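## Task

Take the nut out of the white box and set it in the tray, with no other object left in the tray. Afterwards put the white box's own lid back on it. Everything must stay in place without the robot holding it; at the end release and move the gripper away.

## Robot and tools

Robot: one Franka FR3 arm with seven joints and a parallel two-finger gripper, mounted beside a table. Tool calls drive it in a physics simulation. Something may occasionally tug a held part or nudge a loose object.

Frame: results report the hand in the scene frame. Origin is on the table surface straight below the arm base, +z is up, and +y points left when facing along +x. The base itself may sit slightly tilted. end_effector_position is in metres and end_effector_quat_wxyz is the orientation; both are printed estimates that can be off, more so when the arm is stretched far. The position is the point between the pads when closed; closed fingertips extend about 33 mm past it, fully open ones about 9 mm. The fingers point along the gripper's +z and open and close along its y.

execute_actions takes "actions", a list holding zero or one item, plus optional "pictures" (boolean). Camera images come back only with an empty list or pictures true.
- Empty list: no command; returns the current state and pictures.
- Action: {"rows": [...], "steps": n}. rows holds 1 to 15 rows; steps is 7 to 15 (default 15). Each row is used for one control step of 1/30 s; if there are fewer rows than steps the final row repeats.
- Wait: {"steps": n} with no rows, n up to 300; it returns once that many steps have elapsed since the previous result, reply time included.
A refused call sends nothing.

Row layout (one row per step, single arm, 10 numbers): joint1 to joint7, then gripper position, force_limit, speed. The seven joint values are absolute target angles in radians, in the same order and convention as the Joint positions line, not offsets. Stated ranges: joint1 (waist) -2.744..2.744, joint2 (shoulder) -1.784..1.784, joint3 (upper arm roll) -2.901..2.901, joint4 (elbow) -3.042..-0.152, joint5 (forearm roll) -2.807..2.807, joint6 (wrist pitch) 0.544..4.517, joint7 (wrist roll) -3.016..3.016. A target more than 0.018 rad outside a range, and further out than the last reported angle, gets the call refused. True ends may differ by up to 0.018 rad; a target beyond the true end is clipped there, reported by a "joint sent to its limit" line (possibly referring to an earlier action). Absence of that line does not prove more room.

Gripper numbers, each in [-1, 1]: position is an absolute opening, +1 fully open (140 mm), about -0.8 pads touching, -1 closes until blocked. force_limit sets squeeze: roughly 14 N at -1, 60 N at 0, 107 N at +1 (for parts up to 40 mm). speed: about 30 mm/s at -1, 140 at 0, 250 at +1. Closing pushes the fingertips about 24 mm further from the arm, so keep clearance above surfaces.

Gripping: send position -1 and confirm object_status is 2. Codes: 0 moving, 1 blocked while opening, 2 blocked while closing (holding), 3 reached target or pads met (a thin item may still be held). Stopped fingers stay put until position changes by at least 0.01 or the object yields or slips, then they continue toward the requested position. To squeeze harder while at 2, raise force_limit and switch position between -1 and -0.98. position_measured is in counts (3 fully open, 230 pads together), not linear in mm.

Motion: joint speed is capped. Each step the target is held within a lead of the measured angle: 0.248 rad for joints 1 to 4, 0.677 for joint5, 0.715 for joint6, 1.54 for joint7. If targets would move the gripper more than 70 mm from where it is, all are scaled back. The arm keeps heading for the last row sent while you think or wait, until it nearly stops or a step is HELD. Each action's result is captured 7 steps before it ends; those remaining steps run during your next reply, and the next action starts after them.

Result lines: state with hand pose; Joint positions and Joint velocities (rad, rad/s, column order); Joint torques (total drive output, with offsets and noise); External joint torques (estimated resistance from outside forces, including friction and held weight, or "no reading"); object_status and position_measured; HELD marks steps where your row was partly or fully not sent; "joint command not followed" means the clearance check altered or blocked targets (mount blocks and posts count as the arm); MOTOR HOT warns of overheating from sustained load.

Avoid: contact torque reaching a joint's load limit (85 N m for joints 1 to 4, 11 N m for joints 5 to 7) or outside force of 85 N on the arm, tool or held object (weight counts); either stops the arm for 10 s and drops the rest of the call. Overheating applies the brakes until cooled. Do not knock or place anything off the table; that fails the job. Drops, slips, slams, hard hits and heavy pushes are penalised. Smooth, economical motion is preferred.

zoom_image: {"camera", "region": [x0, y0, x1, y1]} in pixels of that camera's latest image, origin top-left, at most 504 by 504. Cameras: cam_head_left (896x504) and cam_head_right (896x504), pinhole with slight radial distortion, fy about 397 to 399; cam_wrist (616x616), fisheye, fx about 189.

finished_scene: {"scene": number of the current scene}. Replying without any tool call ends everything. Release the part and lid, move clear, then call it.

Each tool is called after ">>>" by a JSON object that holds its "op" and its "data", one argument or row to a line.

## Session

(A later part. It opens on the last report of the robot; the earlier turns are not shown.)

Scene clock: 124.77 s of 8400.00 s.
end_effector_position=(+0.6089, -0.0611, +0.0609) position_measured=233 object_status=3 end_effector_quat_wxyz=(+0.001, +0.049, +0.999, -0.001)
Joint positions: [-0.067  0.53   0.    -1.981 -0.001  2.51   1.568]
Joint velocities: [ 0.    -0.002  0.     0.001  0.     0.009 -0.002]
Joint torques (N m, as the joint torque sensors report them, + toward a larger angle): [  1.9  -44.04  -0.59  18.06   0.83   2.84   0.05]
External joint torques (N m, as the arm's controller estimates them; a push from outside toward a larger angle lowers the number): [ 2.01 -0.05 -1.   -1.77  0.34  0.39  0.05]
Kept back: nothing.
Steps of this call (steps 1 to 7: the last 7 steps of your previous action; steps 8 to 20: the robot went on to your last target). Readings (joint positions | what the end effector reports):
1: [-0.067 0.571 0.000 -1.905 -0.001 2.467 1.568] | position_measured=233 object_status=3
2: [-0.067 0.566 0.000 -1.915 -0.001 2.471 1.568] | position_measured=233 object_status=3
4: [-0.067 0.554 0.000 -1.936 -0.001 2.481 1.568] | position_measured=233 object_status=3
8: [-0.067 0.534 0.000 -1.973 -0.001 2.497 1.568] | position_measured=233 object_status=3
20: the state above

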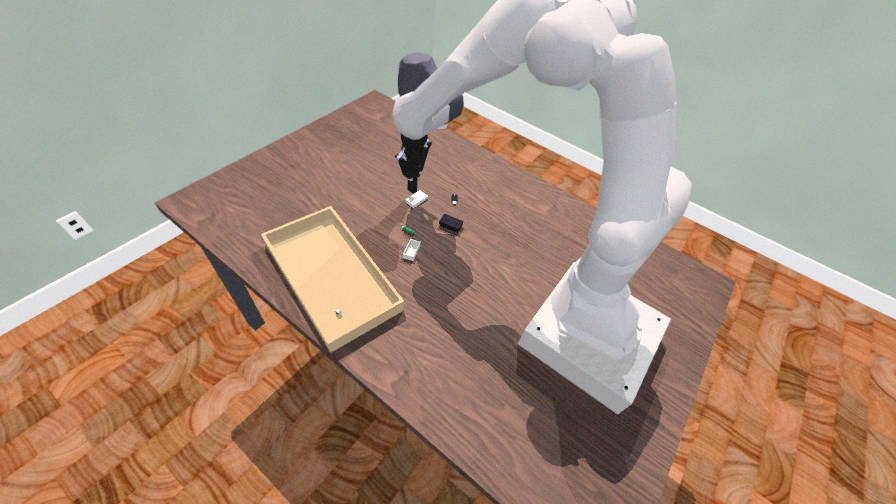

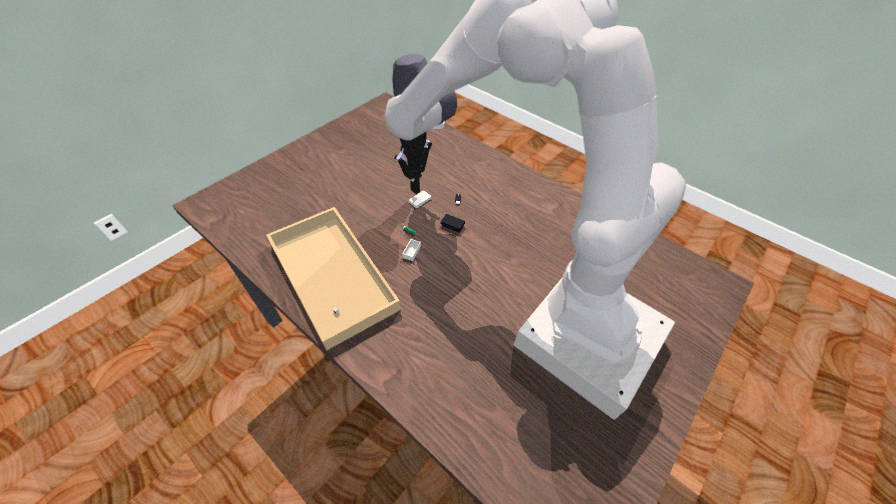

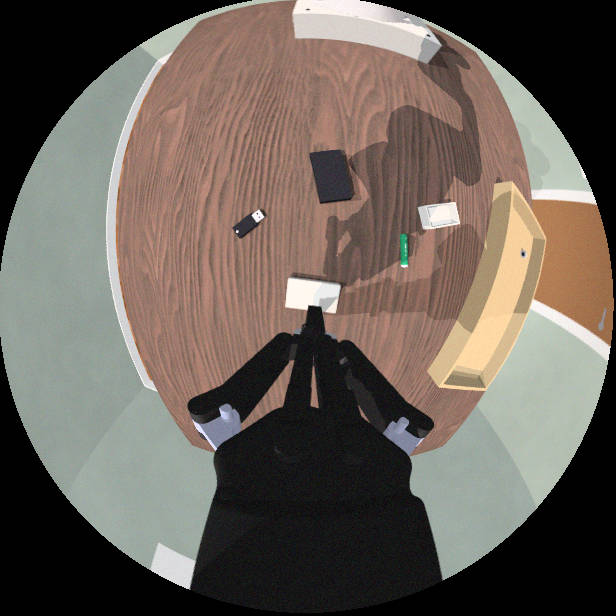

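>>> {"op": "execute_actions", "data": {
  "actions": [
    {"rows":[[-0.065,0.4,0,-2.05,0,2.45,1.571,-1,0,0],[-0.065,0.4,0,-2.05,0,2.45,1.571,-1,0,0],[-0.065,0.4,0,-2.05,0,2.45,1.571,-1,0,0],[-0.065,0.4,0,-2.09,0,2.5,0.1,0,-0.3,0]],"steps":15}
  ]
}}

>>> {"op": "execute_actions", "data": {
  "actions": [
    {"steps":25}
  ]
}}

>>> {"op": "execute_actions", "data": {
  "actions": [
    {"rows":[[-0.065,0.4325,0,-2.099,0,2.535,0.1,0,-0.3,0]],"steps":15}
  ]
}}

>>> {"op": "execute_actions", "data": {
  "actions": [
    {"steps":15}
  ],
  "pictures": true
}}

Scene clock: 125.70 s of 8400.00 s.
end_effector_position=(+0.5925, -0.0594, +0.1017) position_measured=205 object_status=0 end_effector_quat_wxyz=(+0.010, -0.248, +0.969, -0.005)
Joint positions: [-0.067  0.399  0.    -2.076 -0.001  2.494  0.97 ]
Joint velocities: [-0.    -0.014 -0.    -0.138 -0.001  0.026 -2.87 ]
Joint torques (N m, as the joint torque sensors report them, + toward a larger angle): [  1.82 -38.75   0.35  16.68   0.85   2.8   -0.77]
External joint torques (N m, as the arm's controller estimates them; a push from outside toward a larger angle lowers the number): [ 1.94 -0.69  0.11 -2.71  0.36  0.44 -0.8 ]
Steps of this call (steps 1 to 15: the robot went on to your last target; steps 16 to 20: nothing new was sent; steps 21 to 28: the first 8 steps of this action). Readings (joint positions | what the end effector reports):
21: [-0.067 0.513 0.000 -2.000 -0.001 2.504 1.568] | position_measured=233 object_status=3
22: [-0.067 0.482 0.000 -2.022 -0.001 2.491 1.568] | position_measured=233 object_status=3
24: [-0.067 0.432 0.000 -2.044 -0.001 2.486 1.447] | position_measured=233 object_status=0
28: the state above

Scene clock: 126.53 s of 8400.00 s.
end_effector_position=(+0.5862, -0.0587, +0.0965) position_measured=129 object_status=3 end_effector_quat_wxyz=(+0.003, -0.610, +0.792, -0.005)
Joint positions: [-0.067  0.4    0.    -2.088 -0.001  2.497  0.159]
Joint velocities: [-0.     0.001  0.    -0.001  0.001  0.    -0.184]
Joint torques (N m, as the joint torque sensors report them, + toward a larger angle): [  2.08 -40.07  -0.21  17.45   0.69   2.96  -0.26]
External joint torques (N m, as the arm's controller estimates them; a push from outside toward a larger angle lowers the number): [ 2.16  0.39 -0.51 -2.52  0.21  0.46 -0.27]
Kept back: nothing.
Steps of this call (steps 1 to 7: the last 7 steps of your previous action; steps 8 to 25: the robot went on to your last target). Readings (joint positions | what the end effector reports):
1: [-0.067 0.399 0.000 -2.080 -0.001 2.495 0.880] | position_measured=197 object_status=0
2: [-0.067 0.399 0.000 -2.083 -0.001 2.495 0.800] | position_measured=189 object_status=0
4: [-0.067 0.400 0.000 -2.086 -0.001 2.495 0.663] | position_measured=174 object_status=0
8: [-0.067 0.400 0.000 -2.088 -0.001 2.496 0.464] | position_measured=144 object_status=0
25: the state above

Scene clock: 126.80 s of 8400.00 s.
end_effector_position=(+0.5779, -0.0580, +0.0753) position_measured=129 object_status=3 end_effector_quat_wxyz=(-0.003, -0.623, +0.782, +0.001)
Joint positions: [-0.067  0.433  0.    -2.098 -0.001  2.524  0.127]
Joint velocities: [ 0.     0.011  0.    -0.003  0.     0.042 -0.077]
Joint torques (N m, as the joint torque sensors report them, + toward a larger angle): [  1.62 -40.86  -0.16  17.38   0.7    3.09  -0.21]
External joint torques (N m, as the arm's controller estimates them; a push from outside toward a larger angle lowers the number): [ 1.7   2.05 -0.49 -3.24  0.23  0.42 -0.21]
Steps of this call (steps 1 to 8: the first 8 steps of this action). Readings (joint positions | what the end effector reports):
1: [-0.067 0.402 0.000 -2.088 -0.001 2.503 0.153] | position_measured=129 object_status=3
2: [-0.067 0.409 0.000 -2.089 -0.001 2.510 0.148] | position_measured=129 object_status=3
4: [-0.067 0.422 0.000 -2.094 -0.001 2.517 0.139] | position_measured=129 object_status=3
8: the state above

Scene clock: 127.30 s of 8400.00 s.
end_effector_position=(+0.5804, -0.0582, +0.0760) position_measured=129 object_status=3 end_effector_quat_wxyz=(-0.000, -0.630, +0.776, -0.002)
Joint positions: [-0.067  0.433  0.    -2.098 -0.001  2.532  0.108]
Joint velocities: [-0.001 -0.001 -0.    -0.     0.     0.004 -0.015]
Joint torques (N m, as the joint torque sensors report them, + toward a larger angle): [  2.4  -40.42  -0.16  17.64   0.67   2.92  -0.3 ]
External joint torques (N m, as the arm's controller estimates them; a push from outside toward a larger angle lowers the number): [ 2.56  0.59 -0.41 -1.87  0.21  0.41 -0.3 ]
Kept back: nothing.
Steps of this call (steps 1 to 7: the last 7 steps of your previous action; steps 8 to 15: the robot went on to your last target). Readings (joint positions | what the end effector reports):
1: [-0.067 0.433 0.000 -2.098 -0.001 2.526 0.124] | position_measured=129 object_status=3
2: [-0.067 0.433 0.000 -2.098 -0.001 2.527 0.122] | position_measured=129 object_status=3
4: [-0.067 0.433 0.000 -2.098 -0.001 2.529 0.118] | position_measured=129 object_status=3
8: [-0.067 0.433 0.000 -2.098 -0.001 2.531 0.113] | position_measured=129 object_status=3
15: the state above

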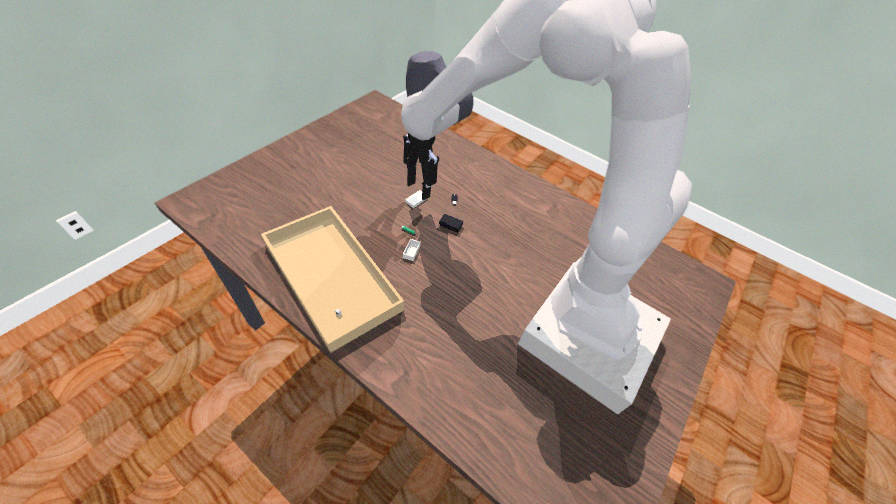

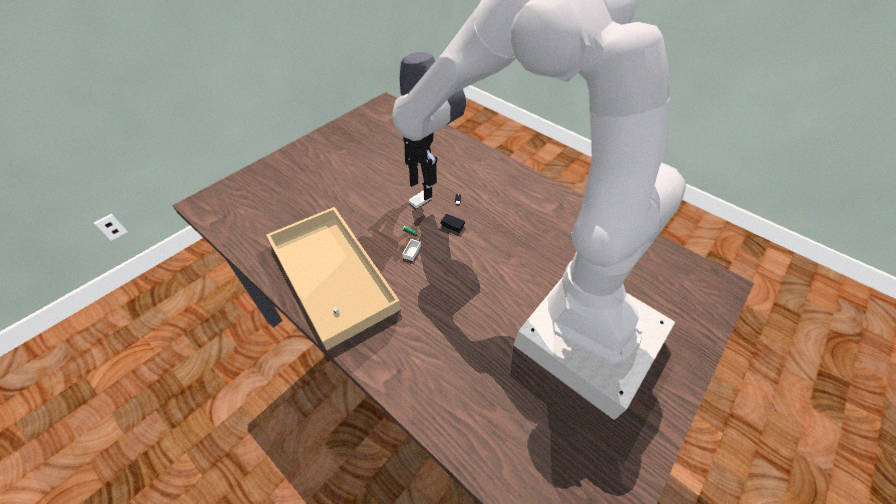

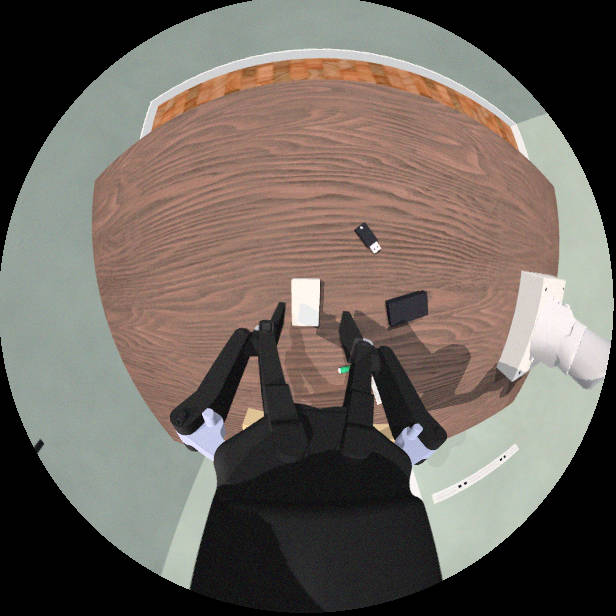

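>>> {"op": "execute_actions", "data": {
  "actions": [
    {"rows":[[-0.087,0.455,0,-2.06,0,2.52,0.08,0,-0.3,0],[-0.087,0.455,0,-2.06,0,2.52,0.08,0,-0.3,0],[-0.087,0.455,0,-2.06,0,2.52,0.08,0,-0.3,0],[-0.087,0.455,0,-2.06,0,2.52,0.08,0,-0.3,0],[-0.087,0.455,0,-2.06,0,2.52,0.08,0,-0.3,0],[-0.087,0.486,0,-2.058,0,2.547,0.08,0,-0.3,0]],"steps":15}
  ]
}}

>>> {"op": "execute_actions", "data": {
  "actions": [
    {"rows":[[-0.087,0.486,0,-2.058,0,2.547,0.08,0,-0.3,0],[-0.087,0.486,0,-2.058,0,2.547,0.08,0,-0.3,0],[-0.087,0.515,0,-2.053,0,2.57,0.08,0,-0.3,0],[-0.087,0.515,0,-2.053,0,2.57,0.08,0,-0.3,0],[-0.087,0.515,0,-2.053,0,2.57,0.08,0,-0.3,0],[-0.087,0.515,0,-2.053,0,2.57,0.08,0,-0.3,0],[-0.087,0.54,0,-2.049,0,2.592,0.08,0,-0.3,0]],"steps":15}
  ]
}}

>>> {"op": "execute_actions", "data": {
  "actions": [
    {"steps":18}
  ],
  "pictures": true
}}

Scene clock: 128.43 s of 8400.00 s.
end_effector_position=(+0.5906, -0.0703, +0.0694) position_measured=129 object_status=3 end_effector_quat_wxyz=(+0.002, -0.629, +0.777, -0.004)
Joint positions: [-0.085  0.47  -0.    -2.06  -0.001  2.535  0.092]
Joint velocities: [-0.01   0.203 -0.002 -0.     0.     0.054 -0.028]
Joint torques (N m, as the joint torque sensors report them, + toward a larger angle): [  0.05 -41.29   0.32  20.06   0.77   2.85  -0.33]
External joint torques (N m, as the arm's controller estimates them; a push from outside toward a larger angle lowers the number): [-0.69  2.01 -0.8   0.72  0.35  0.3  -0.33]
Steps of this call (steps 1 to 15: the robot went on to your last target; steps 16 to 26: nothing new was sent; steps 27 to 34: the first 8 steps of this action). Readings (joint positions | what the end effector reports):
27: [-0.069 0.437 0.002 -2.091 -0.001 2.530 0.102] | position_measured=129 object_status=3
28: [-0.073 0.443 0.002 -2.081 -0.001 2.529 0.100] | position_measured=129 object_status=3
30: [-0.079 0.449 0.001 -2.070 -0.001 2.527 0.097] | position_measured=129 object_status=3
34: the state above

Scene clock: 128.93 s of 8400.00 s.
end_effector_position=(+0.5873, -0.0700, +0.0446) position_measured=129 object_status=3 end_effector_quat_wxyz=(-0.002, -0.632, +0.775, +0.000)
Joint positions: [-0.085  0.521 -0.    -2.052 -0.001  2.567  0.085]
Joint velocities: [ 0.     0.229 -0.001  0.019  0.001  0.142 -0.004]
Joint torques (N m, as the joint torque sensors report them, + toward a larger angle): [ -0.17 -42.16   0.35  18.5    0.77   2.85  -0.22]
External joint torques (N m, as the arm's controller estimates them; a push from outside toward a larger angle lowers the number): [ 0.02  1.39  0.05  0.19  0.36  0.52 -0.22]
Steps of this call (steps 1 to 7: the last 7 steps of your previous action; steps 8 to 15: the first 8 steps of this action). Readings (joint positions | what the end effector reports):
8: [-0.085 0.486 -0.000 -2.060 -0.001 2.542 0.087] | position_measured=129 object_status=3
9: [-0.085 0.486 -0.000 -2.060 -0.001 2.543 0.087] | position_measured=129 object_status=3
11: [-0.085 0.495 -0.000 -2.055 -0.001 2.551 0.086] | position_measured=129 object_status=3
15: the state above

Scene clock: 129.53 s of 8400.00 s.
end_effector_position=(+0.5878, -0.0701, +0.0357) position_measured=129 object_status=3 end_effector_quat_wxyz=(-0.001, -0.632, +0.775, -0.001)
Joint positions: [-0.085  0.54  -0.    -2.051 -0.001  2.589  0.084]
Joint velocities: [ 0.001  0.001 -0.     0.001  0.001  0.004 -0.   ]
Joint torques (N m, as the joint torque sensors report them, + toward a larger angle): [ -0.5  -41.7   -0.12  18.55   0.73   2.99  -0.21]
External joint torques (N m, as the arm's controller estimates them; a push from outside toward a larger angle lowers the number): [-0.44  1.11 -0.54  0.04  0.32  0.52 -0.21]
Kept back: nothing.
Steps of this call (steps 1 to 7: the last 7 steps of your previous action; steps 8 to 18: the robot went on to your last target). Readings (joint positions | what the end effector reports):
1: [-0.085 0.528 -0.000 -2.052 -0.001 2.571 0.085] | position_measured=129 object_status=3
2: [-0.085 0.533 -0.000 -2.052 -0.001 2.574 0.085] | position_measured=129 object_status=3
4: [-0.085 0.539 -0.000 -2.052 -0.001 2.578 0.084] | position_measured=129 object_status=3
8: [-0.085 0.540 -0.000 -2.051 -0.001 2.584 0.084] | position_measured=129 object_status=3
18: the state above

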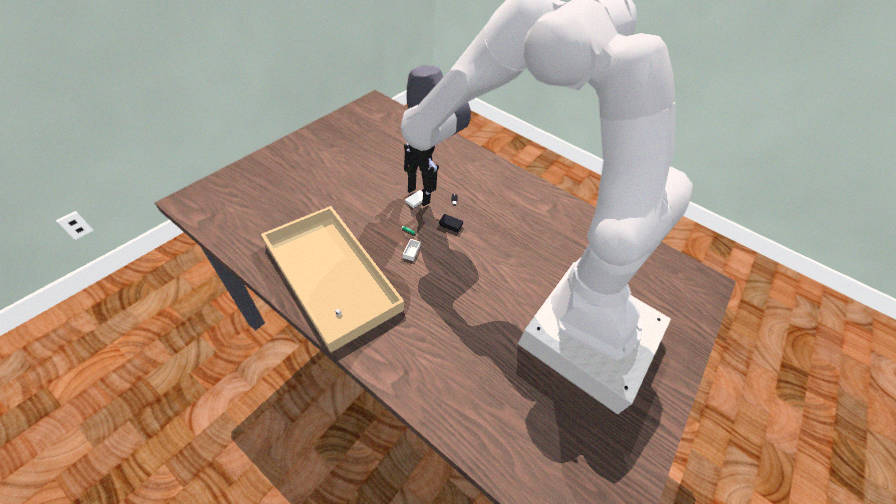

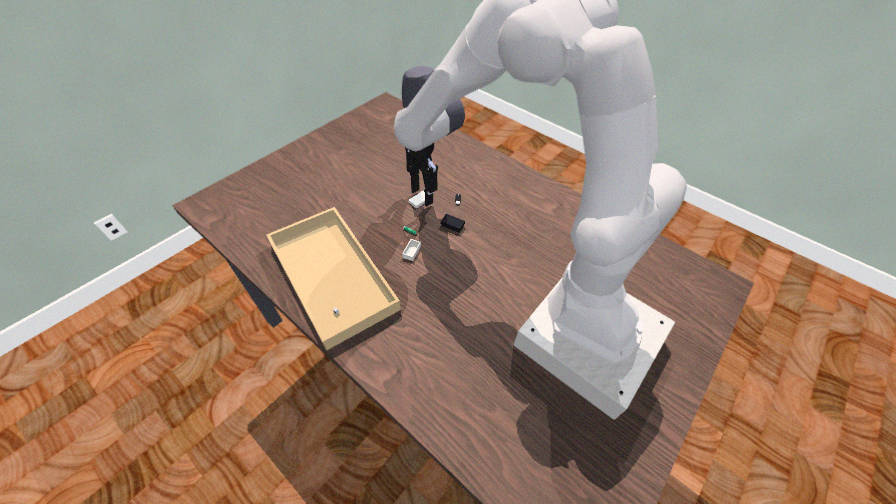

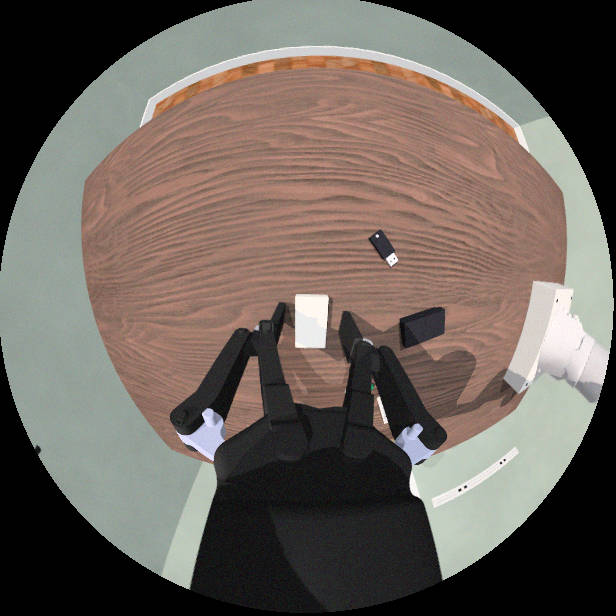

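>>> {"op": "execute_actions", "data": {
  "actions": [
    {"rows":[[-0.093,0.54,0,-2.049,0,2.592,0.075,0,-0.3,0]],"steps":15}
  ]
}}

>>> {"op": "execute_actions", "data": {
  "actions": [
    {"rows":[[-0.093,0.54,0,-2.049,0,2.592,0.075,-1,-0.3,0]],"steps":15}
  ]
}}

>>> {"op": "execute_actions", "data": {
  "actions": [
    {"steps":10}
  ],
  "pictures": true
}}

Scene clock: 130.23 s of 8400.00 s.
end_effector_position=(+0.5877, -0.0730, +0.0358) position_measured=129 object_status=3 end_effector_quat_wxyz=(-0.001, -0.632, +0.775, -0.001)
Joint positions: [-0.091  0.54   0.    -2.051 -0.001  2.59   0.08 ]
Joint velocities: [-0.     0.    -0.001 -0.001  0.    -0.    -0.009]
Joint torques (N m, as the joint torque sensors report them, + toward a larger angle): [ -1.16 -42.47   0.18  18.28   0.66   2.95  -0.17]
External joint torques (N m, as the arm's controller estimates them; a push from outside toward a larger angle lowers the number): [-1.26  0.3  -0.42 -0.2   0.25  0.48 -0.17]
Steps of this call (steps 1 to 13: the robot went on to your last target; steps 14 to 21: the first 8 steps of this action). Readings (joint positions | what the end effector reports):
14: [-0.086 0.540 0.000 -2.051 -0.001 2.589 0.083] | position_measured=129 object_status=3
15: [-0.087 0.540 0.000 -2.051 -0.001 2.589 0.082] | position_measured=129 object_status=3
17: [-0.089 0.540 0.000 -2.051 -0.001 2.590 0.082] | position_measured=129 object_status=3
21: the state above

Scene clock: 130.73 s of 8400.00 s.
end_effector_position=(+0.5885, -0.0731, +0.0364) position_measured=179 object_status=0 end_effector_quat_wxyz=(-0.000, -0.632, +0.775, -0.002)
Joint positions: [-0.091  0.539  0.    -2.05  -0.001  2.59   0.079]
Joint velocities: [ 0.    -0.    -0.     0.007 -0.001  0.003 -0.001]
Joint torques (N m, as the joint torque sensors report them, + toward a larger angle): [ -0.43 -42.05   0.35  19.43   0.66   2.74  -0.18]
External joint torques (N m, as the arm's controller estimates them; a push from outside toward a larger angle lowers the number): [-0.32 -0.61 -0.02  1.67  0.25  0.4  -0.18]
Steps of this call (steps 1 to 7: the last 7 steps of your previous action; steps 8 to 15: the first 8 steps of this action). Readings (joint positions | what the end effector reports):
8: [-0.091 0.540 0.000 -2.051 -0.001 2.590 0.079] | position_measured=129 object_status=0
9: [-0.091 0.540 0.000 -2.051 -0.001 2.590 0.079] | position_measured=134 object_status=0
11: [-0.091 0.540 0.000 -2.051 -0.001 2.590 0.079] | position_measured=149 object_status=0
15: the state above

Scene clock: 131.07 s of 8400.00 s.
end_effector_position=(+0.5885, -0.0731, +0.0364) position_measured=179 object_status=2 end_effector_quat_wxyz=(-0.000, -0.632, +0.775, -0.002)
Joint positions: [-0.091  0.539  0.    -2.05  -0.001  2.59   0.078]
Joint velocities: [-0.    -0.    -0.001 -0.    -0.001  0.001 -0.001]
Joint torques (N m, as the joint torque sensors report them, + toward a larger angle): [ -0.76 -42.22   0.48  17.94   0.61   2.76  -0.27]
External joint torques (N m, as the arm's controller estimates them; a push from outside toward a larger angle lowers the number): [-0.54  0.77  0.19 -0.73  0.19  0.25 -0.27]
Kept back: nothing.
Steps of this call (steps 1 to 7: the last 7 steps of your previous action; steps 8 to 10: the robot went on to your last target). Readings (joint positions | what the end effector reports):
1: [-0.091 0.539 0.000 -2.050 -0.001 2.590 0.079] | position_measured=179 object_status=0
2: [-0.091 0.539 0.000 -2.050 -0.001 2.590 0.079] | position_measured=179 object_status=0
4: [-0.091 0.539 0.000 -2.050 -0.001 2.590 0.079] | position_measured=179 object_status=0
8: [-0.091 0.539 0.000 -2.050 -0.001 2.590 0.078] | position_measured=179 object_status=2
10: the state above

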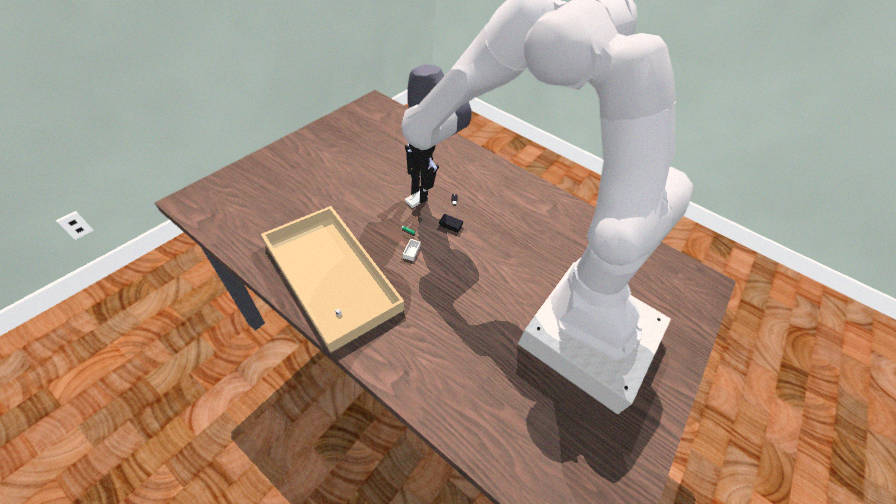

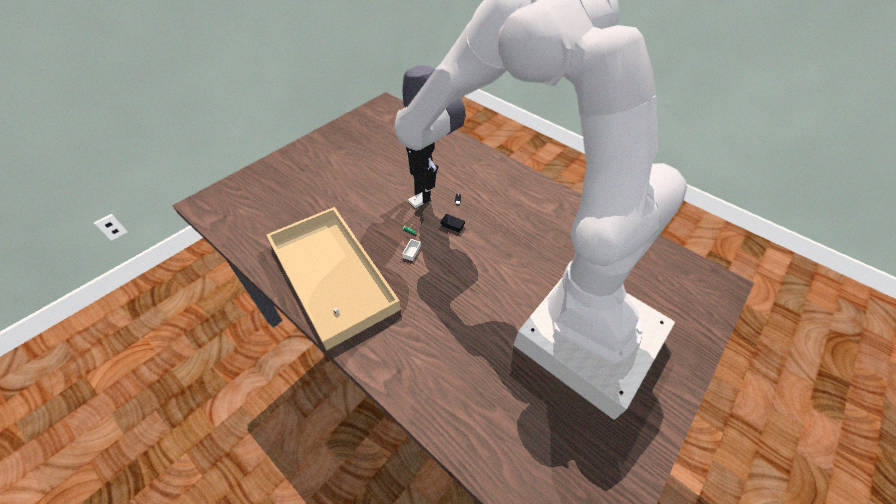

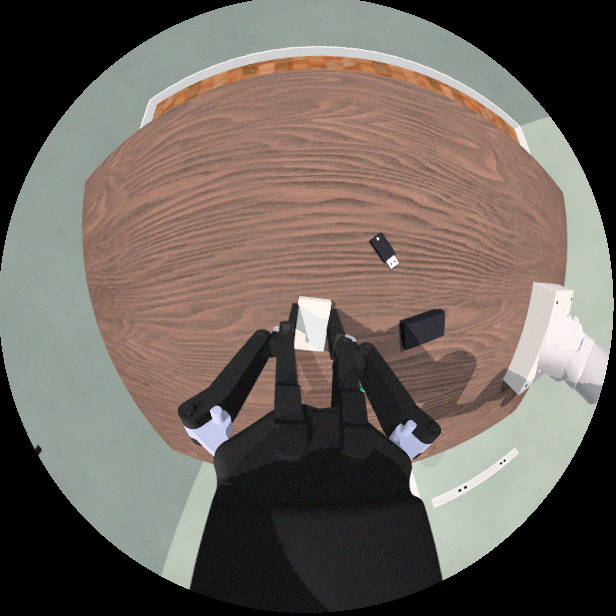

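>>> {"op": "execute_actions", "data": {
  "actions": [
    {"rows":[[-0.093,0.486,0,-2.058,0,2.547,0.075,-1,-0.3,0],[-0.093,0.486,0,-2.058,0,2.547,0.075,-1,-0.3,0],[-0.093,0.486,0,-2.058,0,2.547,0.075,-1,-0.3,0],[-0.093,0.3,0,-2.1,0,2.42,0.075,-1,-0.3,0],[-0.093,0.3,0,-2.1,0,2.42,0.075,-1,-0.3,0],[-0.093,0.3,0,-2.1,0,2.42,0.075,-1,-0.3,0],[-0.093,0.3,0,-2.1,0,2.42,0.075,-1,-0.3,0],[0.1,0.1,0,-2.4,0,2.52,0.02,-1,-0.3,0]],"steps":15}
  ]
}}

>>> {"op": "execute_actions", "data": {
  "actions": [
    {"rows":[[0.261,0.04,0,-2.555,0,2.6,0.02,-1,-0.3,0]],"steps":15}
  ]
}}

>>> {"op": "execute_actions", "data": {
  "actions": [
    {"steps":10}
  ]
}}

>>> {"op": "execute_actions", "data": {
  "actions": [
    {"rows":[[0.261,0.123,0,-2.5426,0,2.666,0.02,-1,-0.3,0]],"steps":15}
  ]
}}

>>> {"op": "execute_actions", "data": {
  "actions": [
    {"steps":20}
  ],
  "pictures": true
}}

Scene clock: 131.90 s of 8400.00 s.
end_effector_position=(+0.5936, -0.0715, +0.1322) position_measured=179 object_status=2 end_effector_quat_wxyz=(+0.021, -0.635, +0.772, -0.025)
Joint positions: [-0.077  0.322 -0.009 -2.114 -0.     2.5    0.076]
Joint velocities: [ 0.551 -1.427 -0.241 -1.065 -0.001  0.122 -0.08 ]
Joint torques (N m, as the joint torque sensors report them, + toward a larger angle): [ 23.48 -19.13  19.03   7.63   0.57   0.94  -0.37]
External joint torques (N m, as the arm's controller estimates them; a push from outside toward a larger angle lowers the number): [ 1.75 -0.86 -0.78 -1.69  0.68  0.05 -0.33]
Steps of this call (steps 1 to 15: the robot went on to your last target; steps 16 to 17: nothing new was sent; steps 18 to 25: the first 8 steps of this action). Readings (joint positions | what the end effector reports):
18: [-0.091 0.533 0.000 -2.054 -0.001 2.584 0.078] | position_measured=179 object_status=2
19: [-0.091 0.522 0.000 -2.058 -0.001 2.576 0.078] | position_measured=179 object_status=2
21: [-0.091 0.486 0.000 -2.069 -0.001 2.554 0.078] | position_measured=179 object_status=2
25: the state above

Scene clock: 132.40 s of 8400.00 s.
end_effector_position=(+0.4376, +0.1038, +0.1156) position_measured=179 object_status=2 end_effector_quat_wxyz=(+0.008, +0.773, -0.635, -0.005)
Joint positions: [ 0.257  0.048  0.008 -2.545  0.     2.574  0.037]
Joint velocities: [ 0.101 -0.06  -0.014 -0.138  0.     0.125 -0.046]
Joint torques (N m, as the joint torque sensors report them, + toward a larger angle): [ -0.92 -29.7   -5.07  17.95   0.53   3.46  -0.33]
External joint torques (N m, as the arm's controller estimates them; a push from outside toward a larger angle lowers the number): [ 3.09 -0.54 -0.7  -3.02 -0.2   0.6  -0.33]
Steps of this call (steps 1 to 7: the last 7 steps of your previous action; steps 8 to 15: the first 8 steps of this action). Readings (joint positions | what the end effector reports):
8: [0.105 0.108 -0.001 -2.387 0.000 2.522 0.051] | position_measured=179 object_status=2
9: [0.136 0.091 -0.004 -2.423 0.000 2.532 0.049] | position_measured=179 object_status=2
11: [0.201 0.065 -0.001 -2.491 0.000 2.551 0.045] | position_measured=179 object_status=2
15: the state above

Scene clock: 132.73 s of 8400.00 s.
end_effector_position=(+0.4420, +0.1027, +0.1177) position_measured=179 object_status=2 end_effector_quat_wxyz=(+0.001, +0.774, -0.633, +0.001)
Joint positions: [ 0.26   0.042  0.001 -2.553  0.     2.594  0.028]
Joint velocities: [ 0.    -0.    -0.002 -0.003 -0.001  0.019 -0.017]
Joint torques (N m, as the joint torque sensors report them, + toward a larger angle): [  1.59 -28.66  -1.    15.96   0.5    3.09  -0.21]
External joint torques (N m, as the arm's controller estimates them; a push from outside toward a larger angle lowers the number): [ 1.6  -0.96 -1.02 -2.55  0.08  0.6  -0.21]
Kept back: nothing.
Steps of this call (steps 1 to 7: the last 7 steps of your previous action; steps 8 to 10: the robot went on to your last target). Readings (joint positions | what the end effector reports):
1: [0.259 0.047 0.007 -2.549 0.000 2.578 0.036] | position_measured=179 object_status=2
2: [0.260 0.045 0.006 -2.551 0.000 2.581 0.034] | position_measured=179 object_status=2
4: [0.260 0.043 0.003 -2.552 0.000 2.586 0.032] | position_measured=179 object_status=2
8: [0.260 0.042 0.001 -2.553 0.000 2.593 0.029] | position_measured=179 object_status=2
10: the state above

Scene clock: 133.00 s of 8400.00 s.
end_effector_position=(+0.4398, +0.1021, +0.0889) position_measured=179 object_status=2 end_effector_quat_wxyz=(+0.008, +0.775, -0.632, -0.004)
Joint positions: [ 0.26   0.122  0.001 -2.545  0.     2.648  0.025]
Joint velocities: [-0.001  0.016 -0.     0.     0.     0.089 -0.006]
Joint torques (N m, as the joint torque sensors report them, + toward a larger angle): [  1.5  -28.26  -0.47  17.54   0.41   3.07  -0.19]
External joint torques (N m, as the arm's controller estimates them; a push from outside toward a larger angle lowers the number): [ 1.64  2.09 -0.46 -0.56  0.04  0.54 -0.19]
Steps of this call (steps 1 to 8: the first 8 steps of this action). Readings (joint positions | what the end effector reports):
1: [0.260 0.052 0.001 -2.548 0.000 2.605 0.027] | position_measured=179 object_status=2
2: [0.260 0.073 0.001 -2.544 0.000 2.617 0.027] | position_measured=179 object_status=2
4: [0.260 0.104 0.001 -2.544 0.000 2.632 0.026] | position_measured=179 object_status=2
8: the state above

Scene clock: 133.67 s of 8400.00 s.
end_effector_position=(+0.4445, +0.1032, +0.0901) position_measured=179 object_status=2 end_effector_quat_wxyz=(+0.002, +0.775, -0.631, +0.000)
Joint positions: [ 0.26   0.122  0.001 -2.544  0.     2.663  0.024]
Joint velocities: [-0.     0.    -0.001 -0.001 -0.     0.002  0.   ]
Joint torques (N m, as the joint torque sensors report them, + toward a larger angle): [  1.42 -28.18  -0.3   17.32   0.49   2.89  -0.24]
External joint torques (N m, as the arm's controller estimates them; a push from outside toward a larger angle lowers the number): [ 1.55  1.07 -0.3  -0.05  0.13  0.41 -0.24]
Kept back: nothing.
Steps of this call (steps 1 to 7: the last 7 steps of your previous action; steps 8 to 20: the robot went on to your last target). Readings (joint positions | what the end effector reports):
1: [0.260 0.122 0.001 -2.545 0.000 2.651 0.025] | position_measured=179 object_status=2
2: [0.260 0.122 0.001 -2.545 0.000 2.653 0.025] | position_measured=179 object_status=2
4: [0.260 0.122 0.001 -2.544 0.000 2.656 0.025] | position_measured=179 object_status=2
8: [0.260 0.122 0.001 -2.544 0.000 2.660 0.024] | position_measured=179 object_status=2
20: the state above

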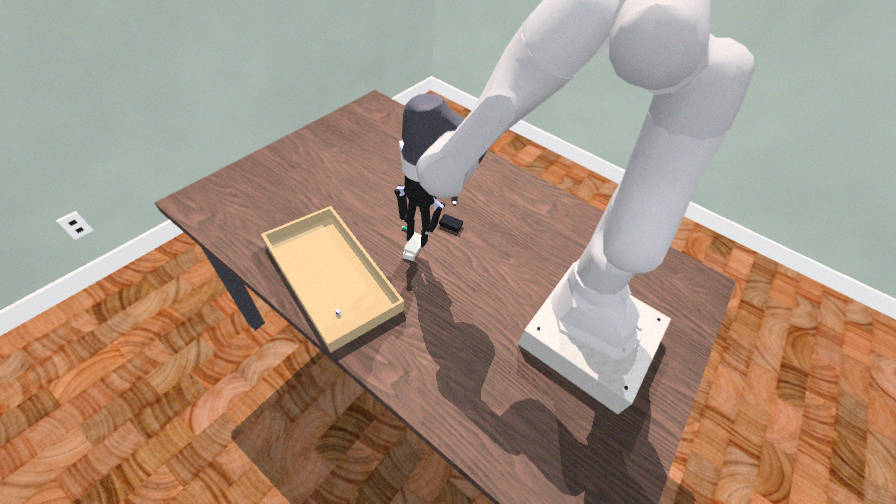

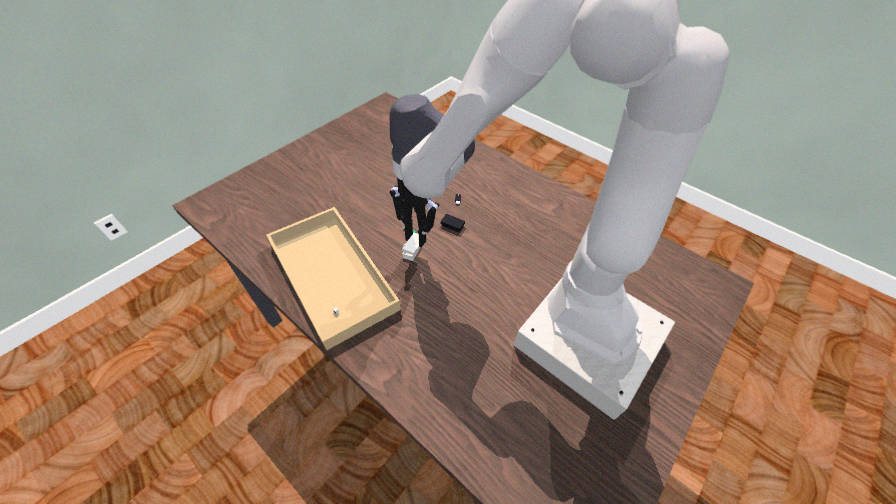

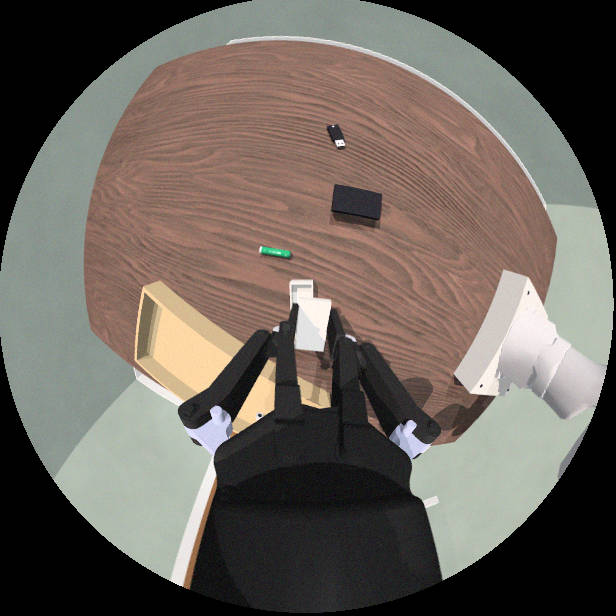

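>>> {"op": "execute_actions", "data": {
  "actions": [
    {"rows":[[0.252,0.14,0,-2.52,0,2.67,0.01,-1,-0.3,0],[0.252,0.14,0,-2.52,0,2.67,0.01,-1,-0.3,0],[0.252,0.14,0,-2.52,0,2.67,0.01,-1,-0.3,0],[0.252,0.14,0,-2.52,0,2.67,0.01,-1,-0.3,0],[0.252,0.14,0,-2.52,0,2.67,0.01,-1,-0.3,0],[0.252,0.195,0,-2.517,0,2.716,0.01,-1,-0.3,0]],"steps":15}
  ]
}}

>>> {"op": "execute_actions", "data": {
  "actions": [
    {"steps":22}
  ],
  "pictures": true
}}

>>> {"op": "zoom_image", "data": {
  "camera": "cam_wrist",
  "region": [260,260,370,370]
}}

>>> {"op": "zoom_image", "data": {
  "camera": "cam_head_left",
  "region": [380,210,450,280]
}}

Scene clock: 134.87 s of 8400.00 s.
end_effector_position=(+0.4534, +0.1027, +0.0784) position_measured=179 object_status=2 end_effector_quat_wxyz=(+0.001, +0.776, -0.631, +0.001)
Joint positions: [ 0.255  0.171  0.001 -2.518  0.     2.688  0.018]
Joint velocities: [-0.002  0.351  0.     0.001  0.     0.14  -0.014]
Joint torques (N m, as the joint torque sensors report them, + toward a larger angle): [ -1.41 -33.34  -1.58  15.58   0.43   3.28  -0.22]
External joint torques (N m, as the arm's controller estimates them; a push from outside toward a larger angle lowers the number): [-1.5   1.43 -1.85 -1.91  0.12  0.43 -0.22]
Steps of this call (steps 1 to 15: the robot went on to your last target; steps 16 to 28: nothing new was sent; steps 29 to 36: the first 8 steps of this action). Readings (joint positions | what the end effector reports):
29: [0.259 0.125 0.001 -2.540 0.000 2.664 0.022] | position_measured=179 object_status=2
30: [0.258 0.130 0.001 -2.534 0.000 2.664 0.022] | position_measured=179 object_status=2
32: [0.256 0.135 0.001 -2.527 0.000 2.666 0.020] | position_measured=179 object_status=2
36: the state above

Scene clock: 135.60 s of 8400.00 s.
end_effector_position=(+0.4536, +0.1027, +0.0700) position_measured=179 object_status=2 end_effector_quat_wxyz=(+0.000, +0.777, -0.630, +0.002)
Joint positions: [ 0.255  0.194  0.001 -2.518  0.     2.713  0.014]
Joint velocities: [-0.     0.001 -0.001  0.002 -0.001  0.002 -0.002]
Joint torques (N m, as the joint torque sensors report them, + toward a larger angle): [ -0.62 -29.76  -0.48  15.39   0.39   2.85  -0.29]
External joint torques (N m, as the arm's controller estimates them; a push from outside toward a larger angle lowers the number): [-0.45  1.15 -0.5  -1.33  0.05  0.34 -0.29]
Kept back: nothing.
Steps of this call (steps 1 to 7: the last 7 steps of your previous action; steps 8 to 22: the robot went on to your last target). Readings (joint positions | what the end effector reports):
1: [0.255 0.181 0.001 -2.518 0.000 2.692 0.017] | position_measured=179 object_status=2
2: [0.255 0.188 0.001 -2.518 0.000 2.695 0.017] | position_measured=179 object_status=2
4: [0.255 0.193 0.001 -2.518 0.000 2.701 0.016] | position_measured=179 object_status=2
8: [0.255 0.194 0.001 -2.518 0.000 2.708 0.015] | position_measured=179 object_status=2
22: the state above

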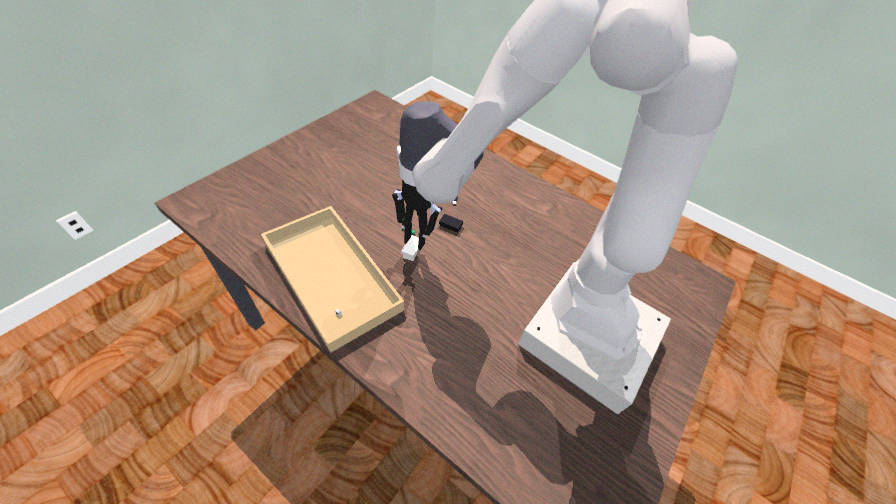

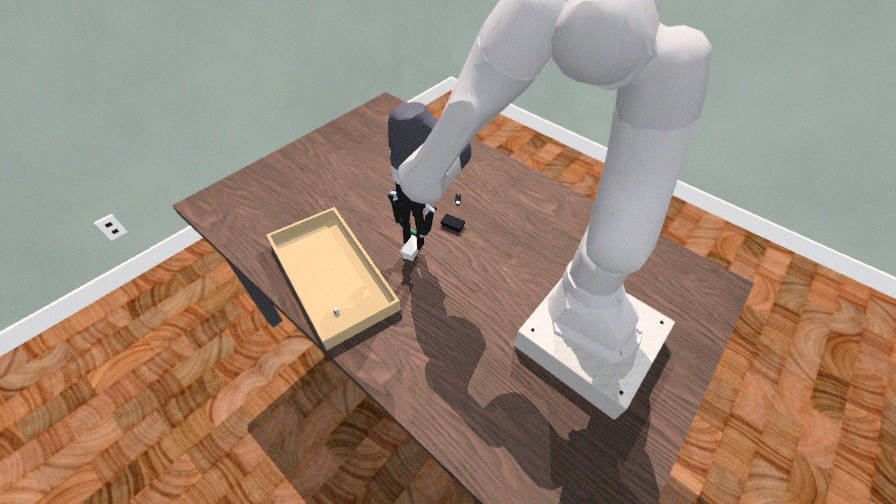

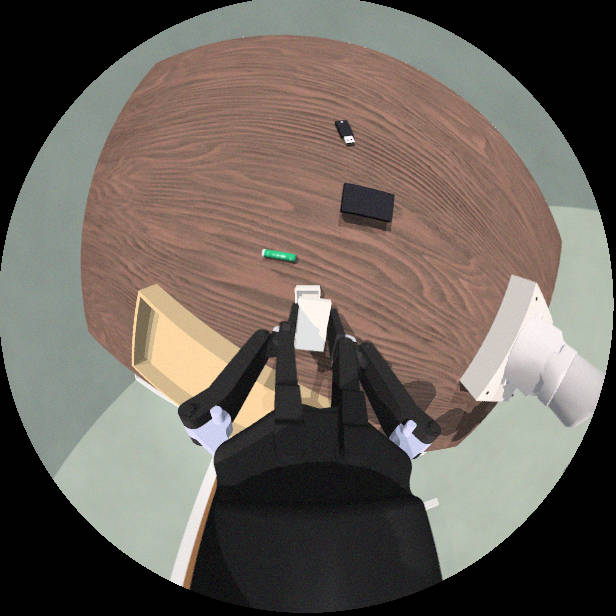

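Region (260, 260, 370, 370) of cam_wrist's 616x616 image, scaled by 4.582, with more detail than that image has.

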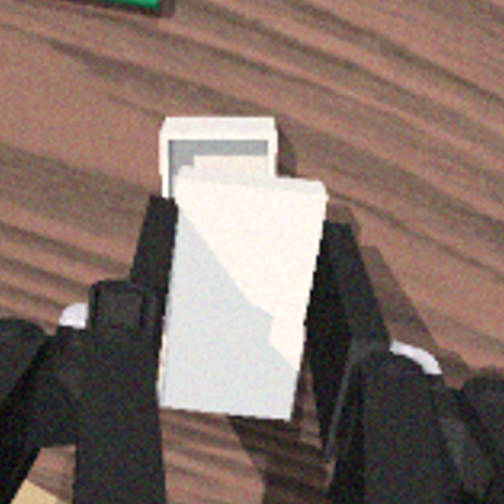

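Region (380, 210, 450, 280) of cam_head_left's 896x504 image, scaled by 7.200, with more detail than that image has.

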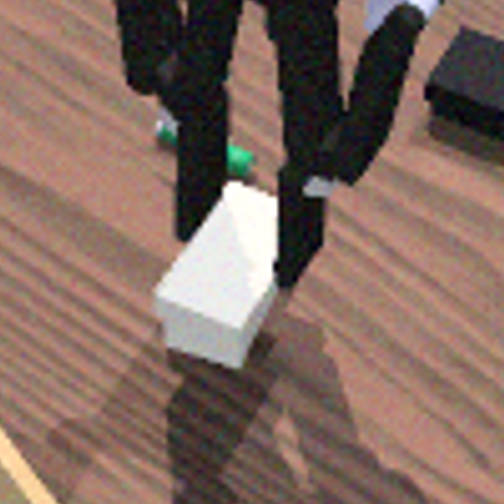

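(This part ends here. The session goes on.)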